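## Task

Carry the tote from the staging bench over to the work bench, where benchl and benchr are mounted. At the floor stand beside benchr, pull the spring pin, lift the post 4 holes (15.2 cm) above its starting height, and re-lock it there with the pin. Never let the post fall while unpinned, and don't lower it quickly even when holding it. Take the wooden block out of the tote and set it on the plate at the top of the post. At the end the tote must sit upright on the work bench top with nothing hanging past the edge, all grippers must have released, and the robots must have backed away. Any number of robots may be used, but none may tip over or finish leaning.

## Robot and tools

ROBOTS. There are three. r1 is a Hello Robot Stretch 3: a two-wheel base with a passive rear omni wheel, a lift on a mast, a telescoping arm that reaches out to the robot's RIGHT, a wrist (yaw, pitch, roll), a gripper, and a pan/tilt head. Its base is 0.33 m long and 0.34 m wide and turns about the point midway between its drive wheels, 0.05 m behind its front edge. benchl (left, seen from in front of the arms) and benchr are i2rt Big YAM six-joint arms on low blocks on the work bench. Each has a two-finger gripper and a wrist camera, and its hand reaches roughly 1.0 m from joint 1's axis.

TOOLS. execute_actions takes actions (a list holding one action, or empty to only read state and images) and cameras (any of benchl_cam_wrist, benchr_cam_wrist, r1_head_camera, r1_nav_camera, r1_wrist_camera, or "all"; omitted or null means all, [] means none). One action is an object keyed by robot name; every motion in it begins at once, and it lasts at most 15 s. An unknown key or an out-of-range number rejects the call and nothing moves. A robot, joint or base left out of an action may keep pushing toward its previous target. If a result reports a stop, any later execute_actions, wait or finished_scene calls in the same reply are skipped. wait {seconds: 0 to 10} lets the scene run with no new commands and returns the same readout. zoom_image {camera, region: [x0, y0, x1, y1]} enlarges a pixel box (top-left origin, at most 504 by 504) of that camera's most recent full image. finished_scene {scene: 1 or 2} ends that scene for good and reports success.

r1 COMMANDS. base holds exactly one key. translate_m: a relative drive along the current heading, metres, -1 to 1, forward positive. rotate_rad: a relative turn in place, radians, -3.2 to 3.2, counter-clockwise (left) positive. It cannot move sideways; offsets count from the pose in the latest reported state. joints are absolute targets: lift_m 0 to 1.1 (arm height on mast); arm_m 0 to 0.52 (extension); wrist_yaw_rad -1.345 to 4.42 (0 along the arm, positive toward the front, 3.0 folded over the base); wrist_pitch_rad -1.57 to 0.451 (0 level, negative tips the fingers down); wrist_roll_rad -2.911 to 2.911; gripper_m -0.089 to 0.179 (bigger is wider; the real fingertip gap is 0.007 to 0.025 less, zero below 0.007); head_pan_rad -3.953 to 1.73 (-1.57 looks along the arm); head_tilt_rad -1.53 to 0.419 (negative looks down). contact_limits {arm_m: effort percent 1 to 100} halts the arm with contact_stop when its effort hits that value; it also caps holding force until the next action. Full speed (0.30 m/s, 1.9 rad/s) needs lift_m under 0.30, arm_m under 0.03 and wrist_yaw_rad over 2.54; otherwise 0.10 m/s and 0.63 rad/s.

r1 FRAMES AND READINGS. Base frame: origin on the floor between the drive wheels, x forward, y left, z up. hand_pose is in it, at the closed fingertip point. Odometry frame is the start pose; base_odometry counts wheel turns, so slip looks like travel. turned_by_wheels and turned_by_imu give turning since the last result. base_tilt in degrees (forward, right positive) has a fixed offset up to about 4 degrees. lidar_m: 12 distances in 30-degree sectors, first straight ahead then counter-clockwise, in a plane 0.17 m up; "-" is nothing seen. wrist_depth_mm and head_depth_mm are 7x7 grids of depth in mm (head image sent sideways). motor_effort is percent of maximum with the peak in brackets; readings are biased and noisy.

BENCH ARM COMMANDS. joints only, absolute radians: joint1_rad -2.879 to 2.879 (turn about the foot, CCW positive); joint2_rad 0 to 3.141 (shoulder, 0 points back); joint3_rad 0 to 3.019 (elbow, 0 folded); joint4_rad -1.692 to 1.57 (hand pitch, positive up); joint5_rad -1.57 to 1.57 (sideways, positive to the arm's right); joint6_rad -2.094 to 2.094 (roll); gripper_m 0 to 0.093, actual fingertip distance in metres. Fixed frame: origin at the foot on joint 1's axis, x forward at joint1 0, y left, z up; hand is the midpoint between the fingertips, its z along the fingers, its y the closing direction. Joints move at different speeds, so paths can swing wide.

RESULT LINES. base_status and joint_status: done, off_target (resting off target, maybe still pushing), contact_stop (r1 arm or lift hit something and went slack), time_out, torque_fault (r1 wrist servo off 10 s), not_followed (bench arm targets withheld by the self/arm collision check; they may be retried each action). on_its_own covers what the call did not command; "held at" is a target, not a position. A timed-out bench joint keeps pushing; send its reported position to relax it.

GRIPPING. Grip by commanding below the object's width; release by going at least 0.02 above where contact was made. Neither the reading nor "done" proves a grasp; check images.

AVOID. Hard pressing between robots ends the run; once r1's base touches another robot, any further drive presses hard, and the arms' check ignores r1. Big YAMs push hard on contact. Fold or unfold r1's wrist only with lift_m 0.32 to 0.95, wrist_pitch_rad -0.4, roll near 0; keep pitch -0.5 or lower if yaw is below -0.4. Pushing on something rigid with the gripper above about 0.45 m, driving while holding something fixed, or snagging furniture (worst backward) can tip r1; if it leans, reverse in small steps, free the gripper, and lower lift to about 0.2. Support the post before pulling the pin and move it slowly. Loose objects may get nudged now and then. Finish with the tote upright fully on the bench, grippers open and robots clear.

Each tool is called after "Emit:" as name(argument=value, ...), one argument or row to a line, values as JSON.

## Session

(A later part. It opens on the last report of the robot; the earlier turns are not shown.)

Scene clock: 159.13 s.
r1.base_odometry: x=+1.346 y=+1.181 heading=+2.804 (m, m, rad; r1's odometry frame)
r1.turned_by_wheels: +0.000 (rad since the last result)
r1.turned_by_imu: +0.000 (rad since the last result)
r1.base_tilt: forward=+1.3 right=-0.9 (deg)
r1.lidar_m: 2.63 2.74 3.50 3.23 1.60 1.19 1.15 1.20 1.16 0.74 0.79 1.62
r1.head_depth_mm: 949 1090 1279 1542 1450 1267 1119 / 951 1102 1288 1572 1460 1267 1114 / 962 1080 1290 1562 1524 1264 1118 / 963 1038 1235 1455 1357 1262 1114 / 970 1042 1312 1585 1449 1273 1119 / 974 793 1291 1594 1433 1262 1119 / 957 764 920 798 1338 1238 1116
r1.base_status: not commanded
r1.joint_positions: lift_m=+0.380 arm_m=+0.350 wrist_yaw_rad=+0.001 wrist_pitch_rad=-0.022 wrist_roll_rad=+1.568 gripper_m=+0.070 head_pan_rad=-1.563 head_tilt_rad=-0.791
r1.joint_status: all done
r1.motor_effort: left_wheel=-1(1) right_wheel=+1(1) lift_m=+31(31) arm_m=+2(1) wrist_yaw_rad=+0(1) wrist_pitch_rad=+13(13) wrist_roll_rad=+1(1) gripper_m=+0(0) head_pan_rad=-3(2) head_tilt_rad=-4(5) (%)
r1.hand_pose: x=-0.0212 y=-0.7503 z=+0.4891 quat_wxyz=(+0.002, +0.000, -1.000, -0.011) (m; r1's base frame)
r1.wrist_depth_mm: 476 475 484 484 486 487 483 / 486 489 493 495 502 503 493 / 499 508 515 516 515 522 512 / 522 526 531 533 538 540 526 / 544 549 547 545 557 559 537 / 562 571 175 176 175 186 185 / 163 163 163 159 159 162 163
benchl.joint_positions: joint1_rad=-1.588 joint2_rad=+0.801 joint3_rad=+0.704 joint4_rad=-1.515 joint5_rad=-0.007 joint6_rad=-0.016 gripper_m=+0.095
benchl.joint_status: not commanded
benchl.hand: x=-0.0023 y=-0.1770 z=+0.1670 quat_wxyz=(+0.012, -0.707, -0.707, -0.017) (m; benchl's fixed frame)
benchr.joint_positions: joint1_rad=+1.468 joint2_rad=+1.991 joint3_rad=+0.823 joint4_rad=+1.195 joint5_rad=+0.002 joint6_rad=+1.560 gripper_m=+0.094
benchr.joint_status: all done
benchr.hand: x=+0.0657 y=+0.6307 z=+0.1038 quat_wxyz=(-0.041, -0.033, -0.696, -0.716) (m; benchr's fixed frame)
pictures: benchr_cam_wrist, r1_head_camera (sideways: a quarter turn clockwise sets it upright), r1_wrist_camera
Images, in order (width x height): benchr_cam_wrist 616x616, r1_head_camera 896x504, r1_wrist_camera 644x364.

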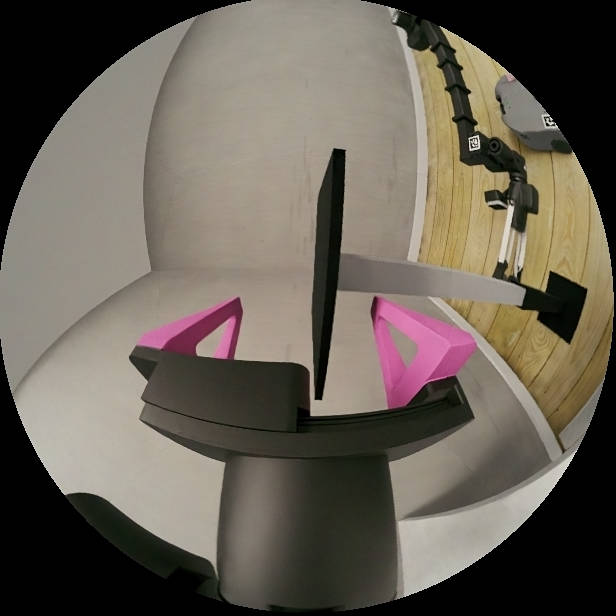

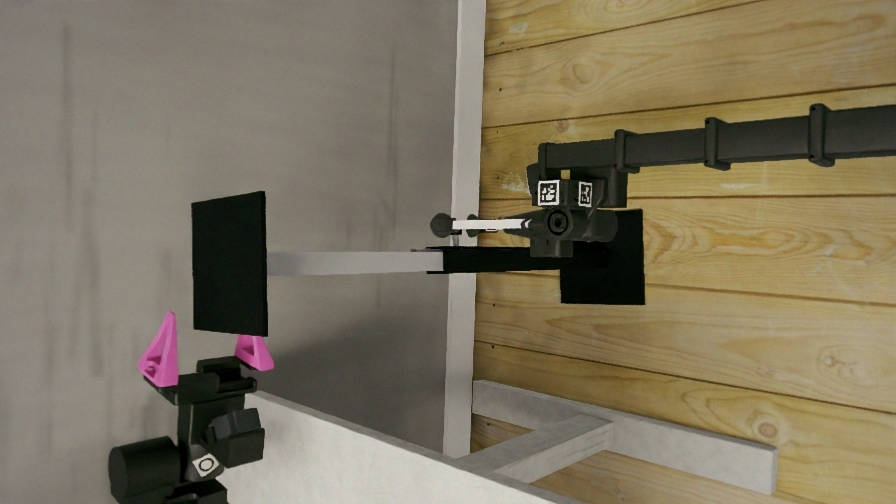

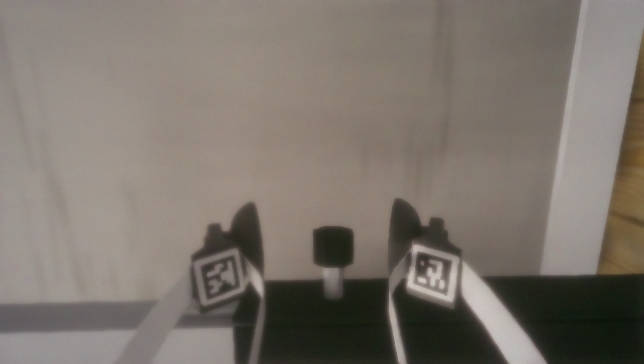

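Emit:
execute_actions(
  actions=[
    {"r1":{"joints":{"gripper_m":-0.02}},"benchr":{"joints":{"joint2_rad":2.055,"joint3_rad":0.91,"joint4_rad":1.16}}},
  ],
  cameras=[],
)

Emit:
execute_actions(
  actions=[
    {"benchr":{"joints":{"gripper_m":0}}},
  ],
  cameras=["r1_head_camera","r1_wrist_camera","benchr_cam_wrist"],
)

Scene clock: 165.57 s.
r1.base_odometry: x=+1.346 y=+1.181 heading=+2.804 (m, m, rad; r1's odometry frame)
r1.turned_by_wheels: +0.000 (rad since the last result)
r1.turned_by_imu: -0.001 (rad since the last result)
r1.base_tilt: forward=+1.2 right=-1.2 (deg)
r1.lidar_m: 2.63 2.74 3.51 3.23 1.60 1.19 1.15 1.20 1.16 0.74 0.80 1.63
r1.head_depth_mm: 948 1090 1279 1554 1443 1268 1120 / 955 1092 1290 1557 1460 1267 1121 / 956 1078 1296 1564 1542 1263 1118 / 962 1038 1238 1448 1355 1265 1116 / 965 836 1320 1583 1459 1261 1124 / 969 777 1287 1571 1429 1265 1126 / 980 766 920 799 1326 1242 1125
r1.base_status: not commanded
r1.joint_positions: lift_m=+0.380 arm_m=+0.350 wrist_yaw_rad=-0.001 wrist_pitch_rad=-0.030 wrist_roll_rad=+1.570 gripper_m=-0.019 head_pan_rad=-1.563 head_tilt_rad=-0.791
r1.joint_status: all done
r1.motor_effort: left_wheel=-1(1) right_wheel=+2(2) lift_m=+32(33) arm_m=+2(2) wrist_yaw_rad=+1(0) wrist_pitch_rad=+19(19) wrist_roll_rad=+0(1) gripper_m=-15(88) head_pan_rad=-2(3) head_tilt_rad=-5(5) (%)
r1.hand_pose: x=-0.0216 y=-0.7501 z=+0.4869 quat_wxyz=(+0.001, +0.000, -1.000, -0.016) (m; r1's base frame)
r1.wrist_depth_mm: 480 476 480 487 488 491 488 / 496 485 497 499 507 504 497 / 503 511 507 524 521 526 520 / 517 524 533 539 542 545 527 / 542 547 549 357 556 563 546 / 552 560 565 169 188 186 186 / 163 163 159 159 161 163 164
benchl.joint_positions: joint1_rad=-1.588 joint2_rad=+0.801 joint3_rad=+0.704 joint4_rad=-1.515 joint5_rad=-0.007 joint6_rad=-0.016 gripper_m=+0.095
benchl.joint_status: not commanded
benchl.hand: x=-0.0023 y=-0.1770 z=+0.1670 quat_wxyz=(+0.012, -0.707, -0.707, -0.017) (m; benchl's fixed frame)
benchr.joint_positions: joint1_rad=+1.468 joint2_rad=+2.043 joint3_rad=+0.885 joint4_rad=+1.174 joint5_rad=+0.002 joint6_rad=+1.560 gripper_m=+0.094
benchr.joint_status: all done
benchr.hand: x=+0.0677 y=+0.6502 z=+0.0906 quat_wxyz=(-0.041, -0.033, -0.701, -0.711) (m; benchr's fixed frame)
pictures: none
No camera images: the call's "cameras" was empty. Leave "cameras" out to get every camera's image.

Scene clock: 166.33 s.
r1.base_odometry: x=+1.346 y=+1.181 heading=+2.804 (m, m, rad; r1's odometry frame)
r1.turned_by_wheels: +0.000 (rad since the last result)
r1.turned_by_imu: +0.000 (rad since the last result)
r1.base_tilt: forward=+1.1 right=-0.9 (deg)
r1.lidar_m: 2.63 2.74 3.51 3.23 1.60 1.19 1.15 1.20 1.16 0.74 0.79 1.63
r1.head_depth_mm: 953 1093 1278 1552 1457 1267 1116 / 950 1097 1283 1554 1453 1261 1120 / 958 1079 1298 1545 1537 1268 1114 / 966 1035 1240 1437 1352 1260 1122 / 968 1043 1308 1581 1457 1270 1125 / 974 775 1290 1579 1426 1261 1118 / 974 767 925 798 1330 1240 1118
r1.base_status: not commanded
r1.joint_positions: lift_m=+0.380 arm_m=+0.350 wrist_yaw_rad=-0.001 wrist_pitch_rad=-0.030 wrist_roll_rad=+1.570 gripper_m=-0.019 head_pan_rad=-1.563 head_tilt_rad=-0.791
r1.joint_status: not commanded
r1.motor_effort: left_wheel=-1(1) right_wheel=+1(1) lift_m=+32(32) arm_m=+3(2) wrist_yaw_rad=+0(0) wrist_pitch_rad=+19(19) wrist_roll_rad=+0(0) gripper_m=-15(15) head_pan_rad=-3(2) head_tilt_rad=-5(5) (%)
r1.hand_pose: x=-0.0216 y=-0.7501 z=+0.4868 quat_wxyz=(+0.001, +0.000, -1.000, -0.016) (m; r1's base frame)
r1.wrist_depth_mm: 468 479 483 482 493 492 477 / 488 494 490 500 508 514 501 / 505 506 514 511 525 523 522 / 525 526 532 539 537 544 522 / 538 545 555 357 563 568 547 / 551 561 564 169 188 186 185 / 162 163 160 160 161 163 165
benchl.joint_positions: joint1_rad=-1.588 joint2_rad=+0.801 joint3_rad=+0.704 joint4_rad=-1.515 joint5_rad=-0.007 joint6_rad=-0.016 gripper_m=+0.095
benchl.joint_status: not commanded
benchl.hand: x=-0.0023 y=-0.1770 z=+0.1670 quat_wxyz=(+0.012, -0.707, -0.707, -0.017) (m; benchl's fixed frame)
benchr.joint_positions: joint1_rad=+1.469 joint2_rad=+2.041 joint3_rad=+0.886 joint4_rad=+1.173 joint5_rad=+0.002 joint6_rad=+1.592 gripper_m=+0.005
benchr.joint_status: gripper_m off_target (ended at +0.005, target +0.000)
benchr.hand: x=+0.0675 y=+0.6506 z=+0.0919 quat_wxyz=(-0.030, -0.044, -0.700, -0.713) (m; benchr's fixed frame)
pictures: benchr_cam_wrist, r1_head_camera (sideways: a quarter turn clockwise sets it upright), r1_wrist_camera
Images, in order (width x height): benchr_cam_wrist 616x616, r1_head_camera 896x504, r1_wrist_camera 644x364.

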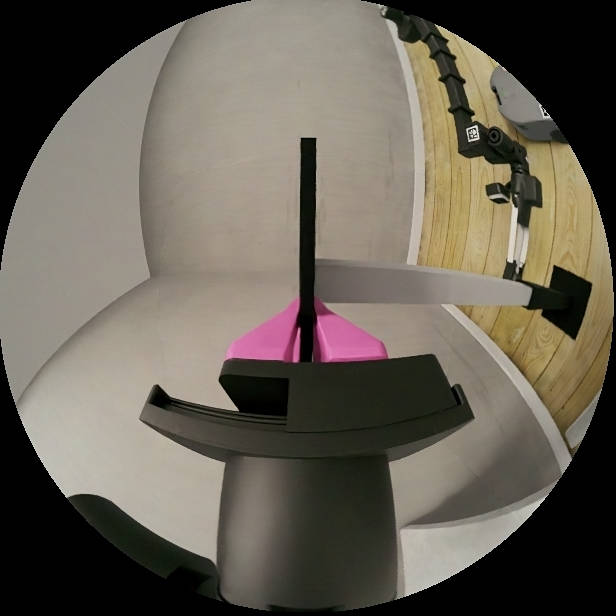

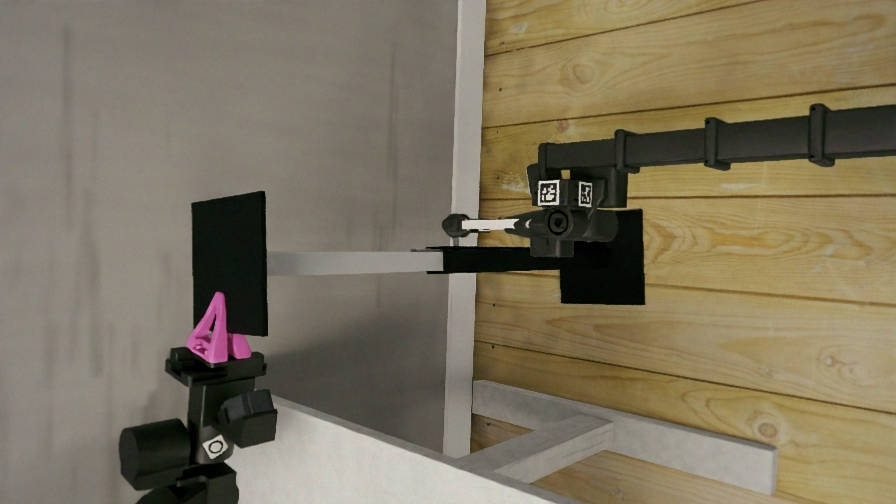

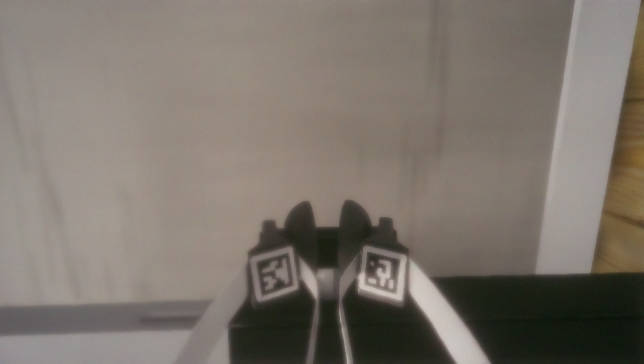

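Emit:
execute_actions(
  actions=[
    {"r1":{"base":{"translate_m":-0.025}},"benchr":{"joints":{"joint2_rad":2.02,"joint4_rad":1.2}}},
  ],
  cameras=["r1_wrist_camera"],
)

Emit:
execute_actions(
  actions=[
    {"benchr":{"joints":{"joint2_rad":1.9,"joint3_rad":0.9,"joint4_rad":1.07}}},
  ],
  cameras=["r1_head_camera","r1_wrist_camera"],
)

Scene clock: 171.53 s.
r1.base_odometry: x=+1.370 y=+1.172 heading=+2.805 (m, m, rad; r1's odometry frame)
r1.turned_by_wheels: +0.001 (rad since the last result)
r1.turned_by_imu: +0.000 (rad since the last result)
r1.base_tilt: forward=+1.3 right=-0.8 (deg)
r1.lidar_m: 2.66 2.77 3.52 3.25 1.56 1.16 1.12 1.17 1.16 0.74 0.81 1.63
r1.head_depth_mm: 951 1093 1276 1540 1459 1266 1120 / 952 1102 1285 1562 1451 1262 1115 / 957 1097 1296 1576 1537 1263 1118 / 961 813 1276 1454 1362 1264 1117 / 965 1045 1308 1597 1446 1258 1120 / 973 773 1326 1575 1461 1263 1117 / 978 767 916 1134 1331 1236 1124
r1.base_status: done
r1.joint_positions: lift_m=+0.380 arm_m=+0.350 wrist_yaw_rad=+0.035 wrist_pitch_rad=-0.031 wrist_roll_rad=+1.570 gripper_m=-0.019 head_pan_rad=-1.563 head_tilt_rad=-0.791
r1.joint_status: not commanded
r1.on_its_own: wrist_yaw_rad is at rest, and its effort (-22) is outside its rest range (-12 to +12)
r1.motor_effort: left_wheel=+7(9) right_wheel=-14(20) lift_m=+32(32) arm_m=+2(2) wrist_yaw_rad=-22(23) wrist_pitch_rad=+19(19) wrist_roll_rad=+0(0) gripper_m=-14(15) head_pan_rad=-2(3) head_tilt_rad=-5(5) (%)
r1.hand_pose: x=-0.0125 y=-0.7499 z=+0.4868 quat_wxyz=(+0.001, +0.017, -1.000, -0.016) (m; r1's base frame)
r1.wrist_depth_mm: 471 463 473 484 483 485 483 / 476 491 485 494 507 509 494 / 505 509 513 513 528 533 515 / 526 535 530 533 547 551 524 / 541 547 549 - 560 573 550 / 572 578 573 191 579 589 519 / 181 180 171 166 166 169 170
benchl.joint_positions: joint1_rad=-1.588 joint2_rad=+0.801 joint3_rad=+0.704 joint4_rad=-1.515 joint5_rad=-0.007 joint6_rad=-0.016 gripper_m=+0.095
benchl.joint_status: not commanded
benchl.hand: x=-0.0023 y=-0.1770 z=+0.1670 quat_wxyz=(+0.012, -0.707, -0.707, -0.017) (m; benchl's fixed frame)
benchr.joint_positions: joint1_rad=+1.469 joint2_rad=+2.040 joint3_rad=+0.886 joint4_rad=+1.173 joint5_rad=+0.002 joint6_rad=+1.592 gripper_m=+0.005
benchr.joint_status: all done
benchr.hand: x=+0.0675 y=+0.6506 z=+0.0926 quat_wxyz=(-0.029, -0.044, -0.699, -0.713) (m; benchr's fixed frame)
pictures: r1_wrist_camera
Images, in order (width x height): r1_wrist_camera 644x364.

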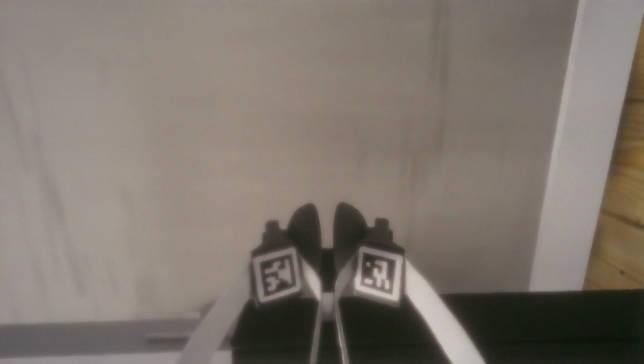

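Scene clock: 172.50 s.
r1.base_odometry: x=+1.370 y=+1.172 heading=+2.804 (m, m, rad; r1's odometry frame)
r1.turned_by_wheels: -0.001 (rad since the last result)
r1.turned_by_imu: -0.001 (rad since the last result)
r1.base_tilt: forward=+1.3 right=-1.1 (deg)
r1.lidar_m: 2.65 2.77 3.52 3.25 1.57 1.16 1.12 1.17 1.17 0.74 0.81 1.62
r1.head_depth_mm: 949 1087 1283 1552 1449 1270 1118 / 953 1098 1284 1562 1461 1273 1120 / 958 1099 1299 1568 1534 1262 1117 / 963 814 1275 1456 1348 1264 1113 / 963 808 1298 1594 1453 1272 1118 / 971 770 1324 1572 1461 1269 1117 / 953 763 917 1139 1327 1244 1116
r1.base_status: not commanded
r1.joint_positions: lift_m=+0.380 arm_m=+0.350 wrist_yaw_rad=+0.046 wrist_pitch_rad=-0.031 wrist_roll_rad=+1.570 gripper_m=-0.019 head_pan_rad=-1.563 head_tilt_rad=-0.791
r1.joint_status: not commanded
r1.on_its_own: wrist_yaw_rad is held at +0.052, not at your +0.000, by its stall guard, which is not easing now
r1.motor_effort: left_wheel=-2(6) right_wheel=+3(14) lift_m=+32(32) arm_m=+2(3) wrist_yaw_rad=+4(21) wrist_pitch_rad=+19(19) wrist_roll_rad=+0(0) gripper_m=-14(14) head_pan_rad=-2(2) head_tilt_rad=-5(4) (%)
r1.hand_pose: x=-0.0095 y=-0.7498 z=+0.4868 quat_wxyz=(+0.001, +0.023, -1.000, -0.016) (m; r1's base frame)
r1.wrist_depth_mm: 456 472 476 467 478 487 482 / 484 488 491 502 500 499 495 / 501 509 513 515 516 529 509 / 521 530 535 534 545 550 532 / 545 555 553 - 566 570 560 / 565 572 578 178 583 585 510 / 178 178 169 165 167 169 170
benchl.joint_positions: joint1_rad=-1.588 joint2_rad=+0.801 joint3_rad=+0.704 joint4_rad=-1.515 joint5_rad=-0.007 joint6_rad=-0.016 gripper_m=+0.095
benchl.joint_status: not commanded
benchl.hand: x=-0.0023 y=-0.1770 z=+0.1670 quat_wxyz=(+0.012, -0.707, -0.707, -0.017) (m; benchl's fixed frame)
benchr.joint_positions: joint1_rad=+1.469 joint2_rad=+1.991 joint3_rad=+0.884 joint4_rad=+1.067 joint5_rad=+0.002 joint6_rad=+1.597 gripper_m=+0.006
benchr.joint_status: all done
benchr.hand: x=+0.0676 y=+0.6514 z=+0.0964 quat_wxyz=(-0.027, -0.047, -0.720, -0.692) (m; benchr's fixed frame)
pictures: r1_head_camera (sideways: a quarter turn clockwise sets it upright), r1_wrist_camera
Images, in order (width x height): r1_head_camera 896x504, r1_wrist_camera 644x364.

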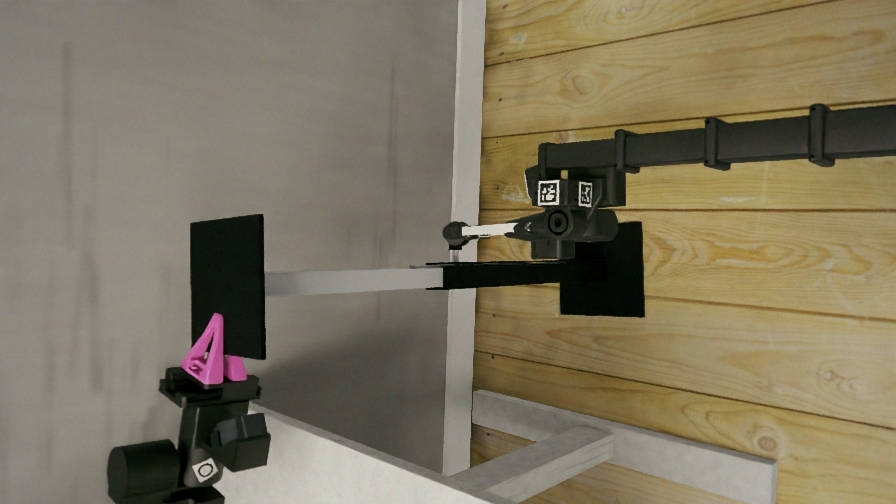

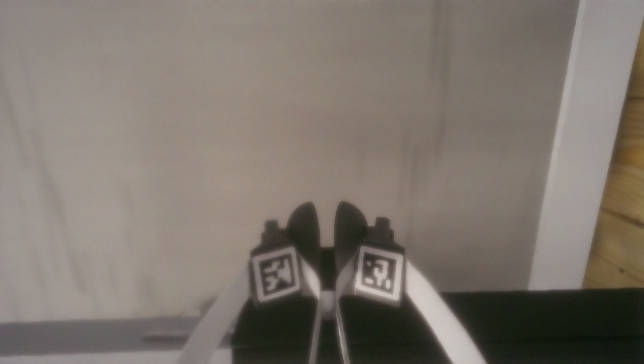

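Emit:
execute_actions(
  actions=[
    {"r1":{"joints":{"gripper_m":0.07}},"benchr":{"joints":{"joint2_rad":2.03,"joint4_rad":1.18}}},
  ],
  cameras=[],
)

Emit:
execute_actions(
  actions=[
    {"r1":{"base":{"translate_m":-0.3},"joints":{"head_pan_rad":-1.2}}},
  ],
  cameras=[],
)

Emit:
execute_actions(
  actions=[
    {"r1":{"joints":{"wrist_yaw_rad":1.3,"arm_m":0.52,"wrist_roll_rad":0}}},
  ],
  cameras=["r1_head_camera","r1_wrist_camera"],
)

Scene clock: 180.73 s.
r1.base_odometry: x=+1.370 y=+1.172 heading=+2.804 (m, m, rad; r1's odometry frame)
r1.turned_by_wheels: +0.000 (rad since the last result)
r1.turned_by_imu: -0.001 (rad since the last result)
r1.base_tilt: forward=+1.1 right=-1.1 (deg)
r1.lidar_m: 2.66 2.77 3.53 3.66 1.57 1.16 1.12 1.17 1.16 0.74 0.81 1.62
r1.head_depth_mm: 952 1093 1276 1546 1465 1263 1116 / 957 1097 1290 1557 1457 1266 1120 / 955 1104 1295 1585 1532 1266 1116 / 965 814 1272 1445 1349 1263 1116 / 967 1046 1311 1597 1446 1273 1123 / 969 772 1318 1573 1446 1259 1117 / 960 764 921 1135 1326 1248 1121
r1.base_status: not commanded
r1.joint_positions: lift_m=+0.380 arm_m=+0.350 wrist_yaw_rad=+0.050 wrist_pitch_rad=-0.023 wrist_roll_rad=+1.570 gripper_m=+0.070 head_pan_rad=-1.563 head_tilt_rad=-0.791
r1.joint_status: all done
r1.on_its_own: wrist_yaw_rad is held at +0.052, not at your +0.000, by its stall guard, which is not easing now
r1.motor_effort: left_wheel=-2(2) right_wheel=+2(4) lift_m=+32(32) arm_m=+2(2) wrist_yaw_rad=+0(3) wrist_pitch_rad=+14(19) wrist_roll_rad=+0(0) gripper_m=+1(81) head_pan_rad=-3(2) head_tilt_rad=-5(5) (%)
r1.hand_pose: x=-0.0086 y=-0.7500 z=+0.4888 quat_wxyz=(+0.001, +0.025, -1.000, -0.012) (m; r1's base frame)
r1.wrist_depth_mm: 469 475 472 475 479 474 483 / 485 495 494 489 499 506 497 / 504 510 508 519 516 532 505 / 529 528 537 536 544 544 533 / 558 554 552 552 561 567 545 / 580 578 576 199 199 592 516 / 177 176 170 165 167 168 169
benchl.joint_positions: joint1_rad=-1.588 joint2_rad=+0.801 joint3_rad=+0.704 joint4_rad=-1.515 joint5_rad=-0.007 joint6_rad=-0.016 gripper_m=+0.095
benchl.joint_status: not commanded
benchl.hand: x=-0.0023 y=-0.1770 z=+0.1670 quat_wxyz=(+0.012, -0.707, -0.707, -0.017) (m; benchl's fixed frame)
benchr.joint_positions: joint1_rad=+1.469 joint2_rad=+2.028 joint3_rad=+0.884 joint4_rad=+1.147 joint5_rad=+0.001 joint6_rad=+1.596 gripper_m=+0.005
benchr.joint_status: all done
benchr.hand: x=+0.0674 y=+0.6505 z=+0.0929 quat_wxyz=(-0.028, -0.046, -0.705, -0.707) (m; benchr's fixed frame)
pictures: none
No camera images: the call's "cameras" was empty. Leave "cameras" out to get every camera's image.

Scene clock: 184.87 s.
r1.base_odometry: x=+1.653 y=+1.073 heading=+2.804 (m, m, rad; r1's odometry frame)
r1.turned_by_wheels: +0.000 (rad since the last result)
r1.turned_by_imu: -0.003 (rad since the last result)
r1.base_tilt: forward=+1.2 right=-0.9 (deg)
r1.lidar_m: 2.95 3.09 3.66 3.04 1.15 0.85 0.82 0.85 1.16 1.12 0.81 0.99
r1.head_depth_mm: 925 1046 1206 1414 1513 1244 1110 / 963 1090 1253 1494 1478 1260 1119 / 996 1143 1333 1589 1454 1268 1112 / 1039 1123 1379 1588 1413 1269 1116 / 1090 852 1471 1662 1449 1272 1125 / 1114 870 1597 1668 1463 1265 1113 / 873 1088 1014 1367 1425 1273 1124
r1.base_status: done
r1.joint_positions: lift_m=+0.380 arm_m=+0.350 wrist_yaw_rad=+0.050 wrist_pitch_rad=-0.023 wrist_roll_rad=+1.570 gripper_m=+0.070 head_pan_rad=-1.207 head_tilt_rad=-0.791
r1.joint_status: all done
r1.on_its_own: wrist_yaw_rad is held at +0.052, not at your +0.000, by its stall guard, which is not easing now
r1.motor_effort: left_wheel=-1(4) right_wheel=+1(4) lift_m=+32(32) arm_m=+2(3) wrist_yaw_rad=+0(1) wrist_pitch_rad=+14(14) wrist_roll_rad=+0(0) gripper_m=+1(1) head_pan_rad=+3(23) head_tilt_rad=-5(5) (%)
r1.hand_pose: x=-0.0086 y=-0.7500 z=+0.4888 quat_wxyz=(+0.001, +0.025, -1.000, -0.012) (m; r1's base frame)
r1.wrist_depth_mm: 457 463 470 472 473 475 469 / 482 481 483 488 490 498 491 / 495 501 502 512 516 520 509 / 520 515 528 537 533 537 529 / 544 559 555 558 562 560 539 / 571 574 586 577 593 587 560 / 611 605 607 613 609 617 562
benchl.joint_positions: joint1_rad=-1.588 joint2_rad=+0.801 joint3_rad=+0.704 joint4_rad=-1.515 joint5_rad=-0.007 joint6_rad=-0.016 gripper_m=+0.095
benchl.joint_status: not commanded
benchl.hand: x=-0.0023 y=-0.1770 z=+0.1670 quat_wxyz=(+0.012, -0.707, -0.707, -0.017) (m; benchl's fixed frame)
benchr.joint_positions: joint1_rad=+1.469 joint2_rad=+2.028 joint3_rad=+0.884 joint4_rad=+1.147 joint5_rad=+0.001 joint6_rad=+1.596 gripper_m=+0.005
benchr.joint_status: not commanded
benchr.hand: x=+0.0674 y=+0.6505 z=+0.0929 quat_wxyz=(-0.028, -0.046, -0.705, -0.707) (m; benchr's fixed frame)
pictures: none
No camera images: the call's "cameras" was empty. Leave "cameras" out to get every camera's image.

Scene clock: 187.37 s.
r1.base_odometry: x=+1.653 y=+1.073 heading=+2.804 (m, m, rad; r1's odometry frame)
r1.turned_by_wheels: +0.000 (rad since the last result)
r1.turned_by_imu: +0.000 (rad since the last result)
r1.base_tilt: forward=+1.2 right=-0.8 (deg)
r1.lidar_m: 2.96 3.12 3.66 3.03 1.14 0.85 0.82 0.85 1.16 1.12 0.81 1.00
r1.head_depth_mm: 928 1046 1204 1379 1459 1267 1117 / 958 1088 1267 1467 1433 1263 1115 / 999 1142 1323 1565 1447 1273 1114 / 1041 1127 1377 1604 1409 1269 1120 / 1084 850 1484 1670 1445 1271 1119 / 1113 871 1581 1656 1447 1267 1123 / 874 1085 1014 1385 1422 1269 1124
r1.base_status: not commanded
r1.joint_positions: lift_m=+0.380 arm_m=+0.519 wrist_yaw_rad=+1.298 wrist_pitch_rad=-0.022 wrist_roll_rad=+0.005 gripper_m=+0.070 head_pan_rad=-1.207 head_tilt_rad=-0.791
r1.joint_status: all done
r1.motor_effort: left_wheel=-1(1) right_wheel=+1(1) lift_m=+31(32) arm_m=+2(6) wrist_yaw_rad=+1(3) wrist_pitch_rad=+14(14) wrist_roll_rad=-2(6) gripper_m=+1(0) head_pan_rad=+3(3) head_tilt_rad=-5(6) (%)
r1.hand_pose: x=+0.2248 y=-0.7331 z=+0.4892 quat_wxyz=(+0.567, +0.435, -0.560, +0.420) (m; r1's base frame)
r1.wrist_depth_mm: 543 543 566 279 581 516 387 / - - 601 902 790 519 391 / - - - 295 815 527 394 / - - - 284 824 531 399 / - - - 300 878 541 407 / - - 688 309 925 531 409 / 804 805 734 326 738 589 413
benchl.joint_positions: joint1_rad=-1.588 joint2_rad=+0.801 joint3_rad=+0.704 joint4_rad=-1.515 joint5_rad=-0.007 joint6_rad=-0.016 gripper_m=+0.095
benchl.joint_status: not commanded
benchl.hand: x=-0.0023 y=-0.1770 z=+0.1670 quat_wxyz=(+0.012, -0.707, -0.707, -0.017) (m; benchl's fixed frame)
benchr.joint_positions: joint1_rad=+1.469 joint2_rad=+2.028 joint3_rad=+0.884 joint4_rad=+1.147 joint5_rad=+0.001 joint6_rad=+1.596 gripper_m=+0.005
benchr.joint_status: not commanded
benchr.hand: x=+0.0674 y=+0.6505 z=+0.0929 quat_wxyz=(-0.028, -0.046, -0.705, -0.707) (m; benchr's fixed frame)
pictures: r1_head_camera (sideways: a quarter turn clockwise sets it upright), r1_wrist_camera
Images, in order (width x height): r1_head_camera 896x504, r1_wrist_camera 644x364.

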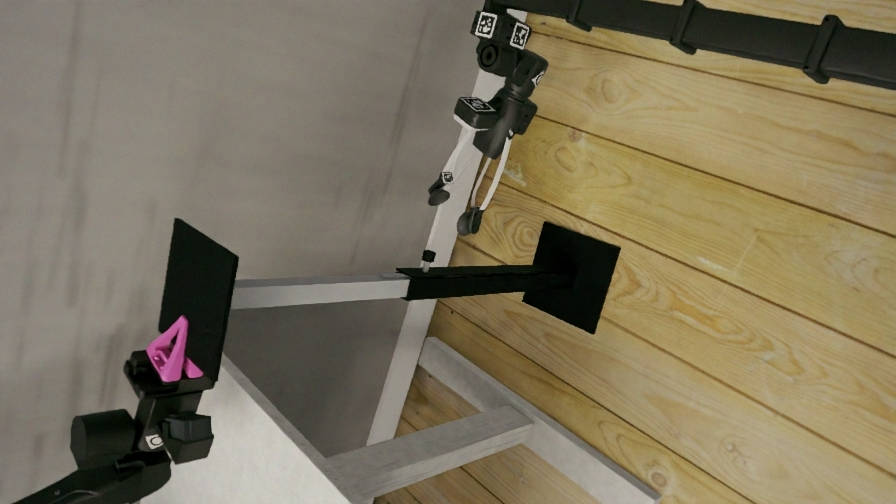

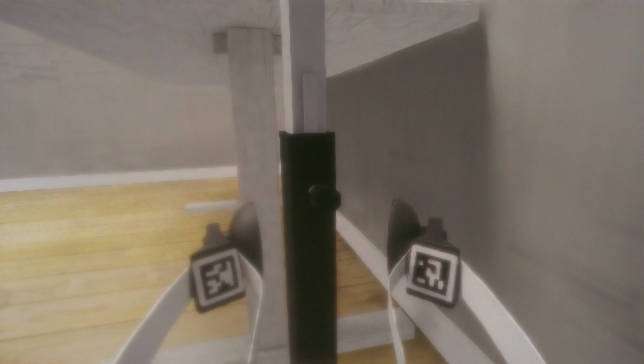

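Emit:
execute_actions(
  actions=[
    {"r1":{"base":{"translate_m":0.088},"joints":{"wrist_yaw_rad":1.21,"lift_m":0.377}}},
  ],
  cameras=["r1_wrist_camera"],
)

Emit:
execute_actions(
  actions=[
    {"r1":{"joints":{"gripper_m":-0.04}}},
  ],
  cameras=["r1_wrist_camera"],
)

Emit:
execute_actions(
  actions=[
    {"r1":{"base":{"translate_m":-0.022}}},
  ],
  cameras=["r1_head_camera"],
)

Emit:
execute_actions(
  actions=[
    {"benchr":{"joints":{"joint2_rad":1.9,"joint4_rad":1.07}}},
  ],
  cameras=["r1_head_camera","r1_wrist_camera"],
)

Scene clock: 197.13 s.
r1.base_odometry: x=+1.570 y=+1.102 heading=+2.804 (m, m, rad; r1's odometry frame)
r1.turned_by_wheels: +0.000 (rad since the last result)
r1.turned_by_imu: -0.001 (rad since the last result)
r1.base_tilt: forward=+1.4 right=-1.1 (deg)
r1.lidar_m: 2.87 2.98 3.62 3.25 1.27 0.94 0.91 0.95 1.16 1.12 0.78 1.61
r1.head_depth_mm: 930 1043 1207 1387 1455 1253 1113 / 960 1091 1263 1481 1441 1265 1127 / 1001 1087 1342 1568 1449 1261 1120 / 1041 821 1344 1595 1403 1264 1116 / 1078 832 1494 1671 1457 1264 1114 / 1071 1049 1015 1363 1423 1269 1119 / 839 1169 926 1634 1457 1271 1120
r1.base_status: done
r1.joint_positions: lift_m=+0.377 arm_m=+0.519 wrist_yaw_rad=+1.212 wrist_pitch_rad=-0.022 wrist_roll_rad=+0.005 gripper_m=+0.070 head_pan_rad=-1.207 head_tilt_rad=-0.791
r1.joint_status: all done
r1.motor_effort: left_wheel=-1(3) right_wheel=+1(8) lift_m=+31(30) arm_m=+3(2) wrist_yaw_rad=-2(4) wrist_pitch_rad=+13(13) wrist_roll_rad=-2(2) gripper_m=+0(1) head_pan_rad=+3(3) head_tilt_rad=-5(6) (%)
r1.hand_pose: x=+0.2180 y=-0.7539 z=+0.4863 quat_wxyz=(+0.584, +0.410, -0.578, +0.395) (m; r1's base frame)
r1.wrist_depth_mm: 552 562 483 188 592 463 360 / - - 505 195 676 474 362 / - - 518 197 699 479 367 / - - 536 198 706 487 374 / - - - 195 748 496 374 / - - 404 212 828 489 385 / 806 808 603 220 710 540 388
benchl.joint_positions: joint1_rad=-1.588 joint2_rad=+0.801 joint3_rad=+0.704 joint4_rad=-1.515 joint5_rad=-0.007 joint6_rad=-0.016 gripper_m=+0.095
benchl.joint_status: not commanded
benchl.hand: x=-0.0023 y=-0.1770 z=+0.1670 quat_wxyz=(+0.012, -0.707, -0.707, -0.017) (m; benchl's fixed frame)
benchr.joint_positions: joint1_rad=+1.469 joint2_rad=+2.028 joint3_rad=+0.884 joint4_rad=+1.147 joint5_rad=+0.001 joint6_rad=+1.596 gripper_m=+0.005
benchr.joint_status: not commanded
benchr.hand: x=+0.0674 y=+0.6505 z=+0.0929 quat_wxyz=(-0.028, -0.046, -0.705, -0.707) (m; benchr's fixed frame)
pictures: r1_wrist_camera
Images, in order (width x height): r1_wrist_camera 644x364.

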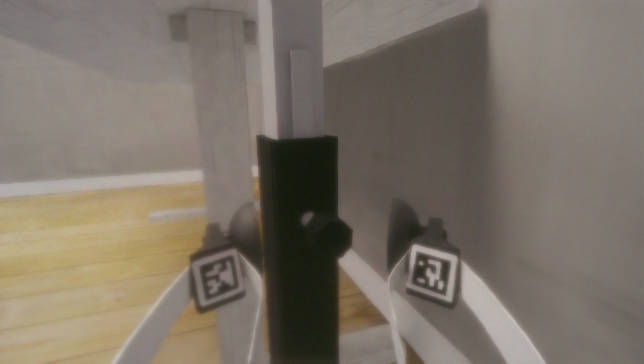

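Scene clock: 198.73 s.
r1.base_odometry: x=+1.570 y=+1.102 heading=+2.803 (m, m, rad; r1's odometry frame)
r1.turned_by_wheels: -0.001 (rad since the last result)
r1.turned_by_imu: -0.002 (rad since the last result)
r1.base_tilt: forward=+1.3 right=-0.9 (deg)
r1.lidar_m: 2.87 3.00 3.61 3.25 1.27 0.94 0.91 0.94 1.16 1.12 0.78 1.61
r1.head_depth_mm: 921 1047 1207 1386 1456 1258 1098 / 964 1093 1264 1462 1427 1264 1121 / 1003 1088 1331 1568 1457 1264 1123 / 1043 818 1353 1597 1413 1267 1120 / 1085 830 1490 1677 1465 1267 1115 / 1076 1058 1018 1372 1420 1264 1117 / 828 1173 925 1628 1462 1272 1126
r1.base_status: not commanded
r1.joint_positions: lift_m=+0.377 arm_m=+0.519 wrist_yaw_rad=+1.208 wrist_pitch_rad=-0.022 wrist_roll_rad=+0.005 gripper_m=-0.039 head_pan_rad=-1.207 head_tilt_rad=-0.791
r1.joint_status: all done
r1.on_its_own: right_wheel is at rest, and its effort (+25) is outside its rest range (-18 to +18)
r1.motor_effort: left_wheel=-12(13) right_wheel=+25(25) lift_m=+30(30) arm_m=+1(2) wrist_yaw_rad=+2(2) wrist_pitch_rad=+14(14) wrist_roll_rad=-2(2) gripper_m=-21(95) head_pan_rad=+3(3) head_tilt_rad=-5(5) (%)
r1.hand_pose: x=+0.2176 y=-0.7550 z=+0.4863 quat_wxyz=(+0.585, +0.409, -0.579, +0.394) (m; r1's base frame)
r1.wrist_depth_mm: 560 564 478 471 584 468 355 / - - 502 875 669 472 361 / - - 518 912 687 479 365 / - - 530 202 718 482 373 / - - 556 - 674 487 376 / - - 941 216 654 503 381 / 818 820 610 224 717 505 383
benchl.joint_positions: joint1_rad=-1.588 joint2_rad=+0.801 joint3_rad=+0.704 joint4_rad=-1.515 joint5_rad=-0.007 joint6_rad=-0.016 gripper_m=+0.095
benchl.joint_status: not commanded
benchl.hand: x=-0.0023 y=-0.1770 z=+0.1670 quat_wxyz=(+0.012, -0.707, -0.707, -0.017) (m; benchl's fixed frame)
benchr.joint_positions: joint1_rad=+1.469 joint2_rad=+2.028 joint3_rad=+0.884 joint4_rad=+1.147 joint5_rad=+0.001 joint6_rad=+1.596 gripper_m=+0.005
benchr.joint_status: not commanded
benchr.hand: x=+0.0674 y=+0.6505 z=+0.0929 quat_wxyz=(-0.028, -0.046, -0.705, -0.707) (m; benchr's fixed frame)
pictures: r1_wrist_camera
Images, in order (width x height): r1_wrist_camera 644x364.

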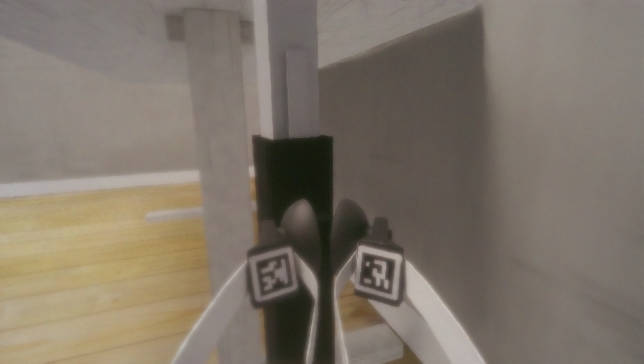

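Scene clock: 200.37 s.
r1.base_odometry: x=+1.591 y=+1.095 heading=+2.803 (m, m, rad; r1's odometry frame)
r1.turned_by_wheels: +0.000 (rad since the last result)
r1.turned_by_imu: +0.000 (rad since the last result)
r1.base_tilt: forward=+1.2 right=-0.9 (deg)
r1.lidar_m: 2.89 3.00 3.61 3.28 1.24 0.92 0.89 0.92 1.15 1.12 0.79 1.61
r1.head_depth_mm: 925 1044 1203 1374 1452 1252 1111 / 962 1098 1259 1468 1439 1266 1123 / 998 1111 1333 1571 1451 1265 1121 / 1041 839 1336 1586 1410 1266 1122 / 1083 832 1491 1668 1449 1269 1119 / 1080 1049 1464 1545 1424 1261 1120 / 845 1131 952 1628 1454 1264 1115
r1.base_status: done
r1.joint_positions: lift_m=+0.377 arm_m=+0.519 wrist_yaw_rad=+1.212 wrist_pitch_rad=-0.021 wrist_roll_rad=+0.005 gripper_m=-0.039 head_pan_rad=-1.207 head_tilt_rad=-0.791
r1.joint_status: not commanded
r1.motor_effort: left_wheel=-1(14) right_wheel=+1(20) lift_m=+31(31) arm_m=+2(2) wrist_yaw_rad=-1(17) wrist_pitch_rad=+13(14) wrist_roll_rad=-2(2) gripper_m=-15(21) head_pan_rad=+3(3) head_tilt_rad=-5(5) (%)
r1.hand_pose: x=+0.2180 y=-0.7539 z=+0.4865 quat_wxyz=(+0.584, +0.410, -0.578, +0.396) (m; r1's base frame)
r1.wrist_depth_mm: 552 555 497 473 588 467 357 / - - 508 904 677 479 361 / - - 536 908 684 482 369 / - - 542 223 706 486 375 / - - 586 - 729 497 378 / - - 607 932 689 503 378 / 811 802 629 252 752 520 387
benchl.joint_positions: joint1_rad=-1.588 joint2_rad=+0.801 joint3_rad=+0.704 joint4_rad=-1.515 joint5_rad=-0.007 joint6_rad=-0.016 gripper_m=+0.095
benchl.joint_status: not commanded
benchl.hand: x=-0.0023 y=-0.1770 z=+0.1670 quat_wxyz=(+0.012, -0.707, -0.707, -0.017) (m; benchl's fixed frame)
benchr.joint_positions: joint1_rad=+1.469 joint2_rad=+2.028 joint3_rad=+0.884 joint4_rad=+1.147 joint5_rad=+0.001 joint6_rad=+1.596 gripper_m=+0.005
benchr.joint_status: not commanded
benchr.hand: x=+0.0674 y=+0.6505 z=+0.0929 quat_wxyz=(-0.028, -0.046, -0.705, -0.707) (m; benchr's fixed frame)
pictures: r1_head_camera (sideways: a quarter turn clockwise sets it upright)
Images, in order (width x height): r1_head_camera 896x504.

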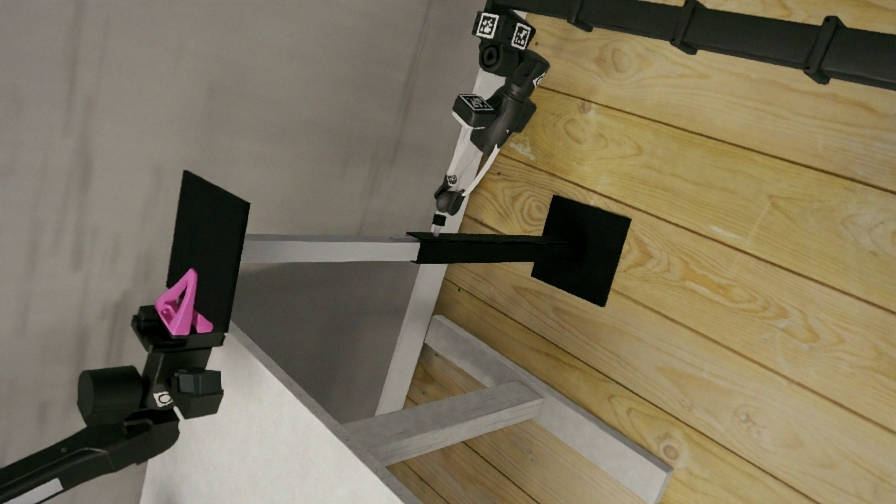

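Scene clock: 201.10 s.
r1.base_odometry: x=+1.591 y=+1.095 heading=+2.803 (m, m, rad; r1's odometry frame)
r1.turned_by_wheels: +0.000 (rad since the last result)
r1.turned_by_imu: +0.000 (rad since the last result)
r1.base_tilt: forward=+1.3 right=-0.9 (deg)
r1.lidar_m: 2.89 3.01 3.62 3.27 1.24 0.92 0.89 0.92 1.16 1.12 0.79 1.61
r1.head_depth_mm: 922 1046 1201 1392 1454 1256 1110 / 959 1094 1273 1462 1445 1264 1119 / 996 1105 1333 1578 1445 1261 1119 / 1042 842 1341 1585 1417 1261 1123 / 1085 823 1493 1666 1461 1265 1119 / 1069 1093 1474 1537 1425 1265 1114 / 839 1131 950 1626 1448 1265 1121
r1.base_status: not commanded
r1.joint_positions: lift_m=+0.377 arm_m=+0.519 wrist_yaw_rad=+1.212 wrist_pitch_rad=-0.021 wrist_roll_rad=+0.005 gripper_m=-0.039 head_pan_rad=-1.207 head_tilt_rad=-0.791
r1.joint_status: not commanded
r1.motor_effort: left_wheel=-1(1) right_wheel=+1(1) lift_m=+31(31) arm_m=+2(2) wrist_yaw_rad=-1(2) wrist_pitch_rad=+13(13) wrist_roll_rad=-2(2) gripper_m=-14(15) head_pan_rad=+3(3) head_tilt_rad=-5(5) (%)
r1.hand_pose: x=+0.2180 y=-0.7539 z=+0.4865 quat_wxyz=(+0.584, +0.410, -0.578, +0.396) (m; r1's base frame)
r1.wrist_depth_mm: 545 555 490 461 589 461 357 / - - 522 903 685 477 363 / - - 530 904 689 486 369 / - - 556 223 708 488 371 / - - 580 - 730 499 373 / - - 610 933 697 501 384 / 810 803 628 251 733 523 388
benchl.joint_positions: joint1_rad=-1.588 joint2_rad=+0.801 joint3_rad=+0.704 joint4_rad=-1.515 joint5_rad=-0.007 joint6_rad=-0.016 gripper_m=+0.095
benchl.joint_status: not commanded
benchl.hand: x=-0.0023 y=-0.1770 z=+0.1670 quat_wxyz=(+0.012, -0.707, -0.707, -0.017) (m; benchl's fixed frame)
benchr.joint_positions: joint1_rad=+1.469 joint2_rad=+1.991 joint3_rad=+0.884 joint4_rad=+1.066 joint5_rad=+0.001 joint6_rad=+1.597 gripper_m=+0.006
benchr.joint_status: all done
benchr.hand: x=+0.0675 y=+0.6514 z=+0.0963 quat_wxyz=(-0.027, -0.047, -0.720, -0.692) (m; benchr's fixed frame)
pictures: r1_head_camera (sideways: a quarter turn clockwise sets it upright), r1_wrist_camera
Images, in order (width x height): r1_head_camera 896x504, r1_wrist_camera 644x364.

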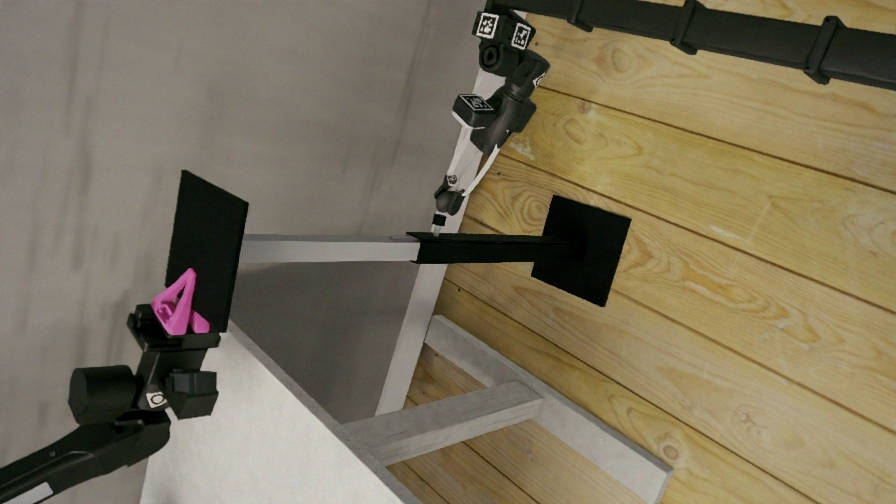

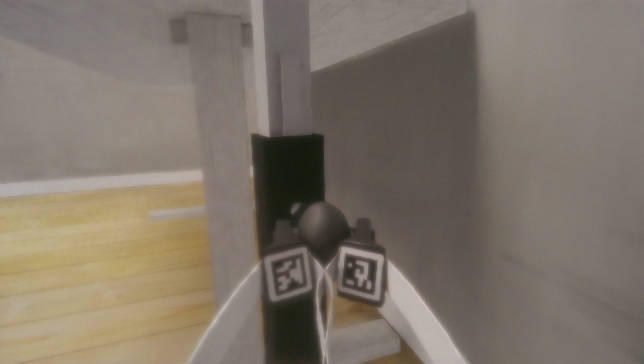

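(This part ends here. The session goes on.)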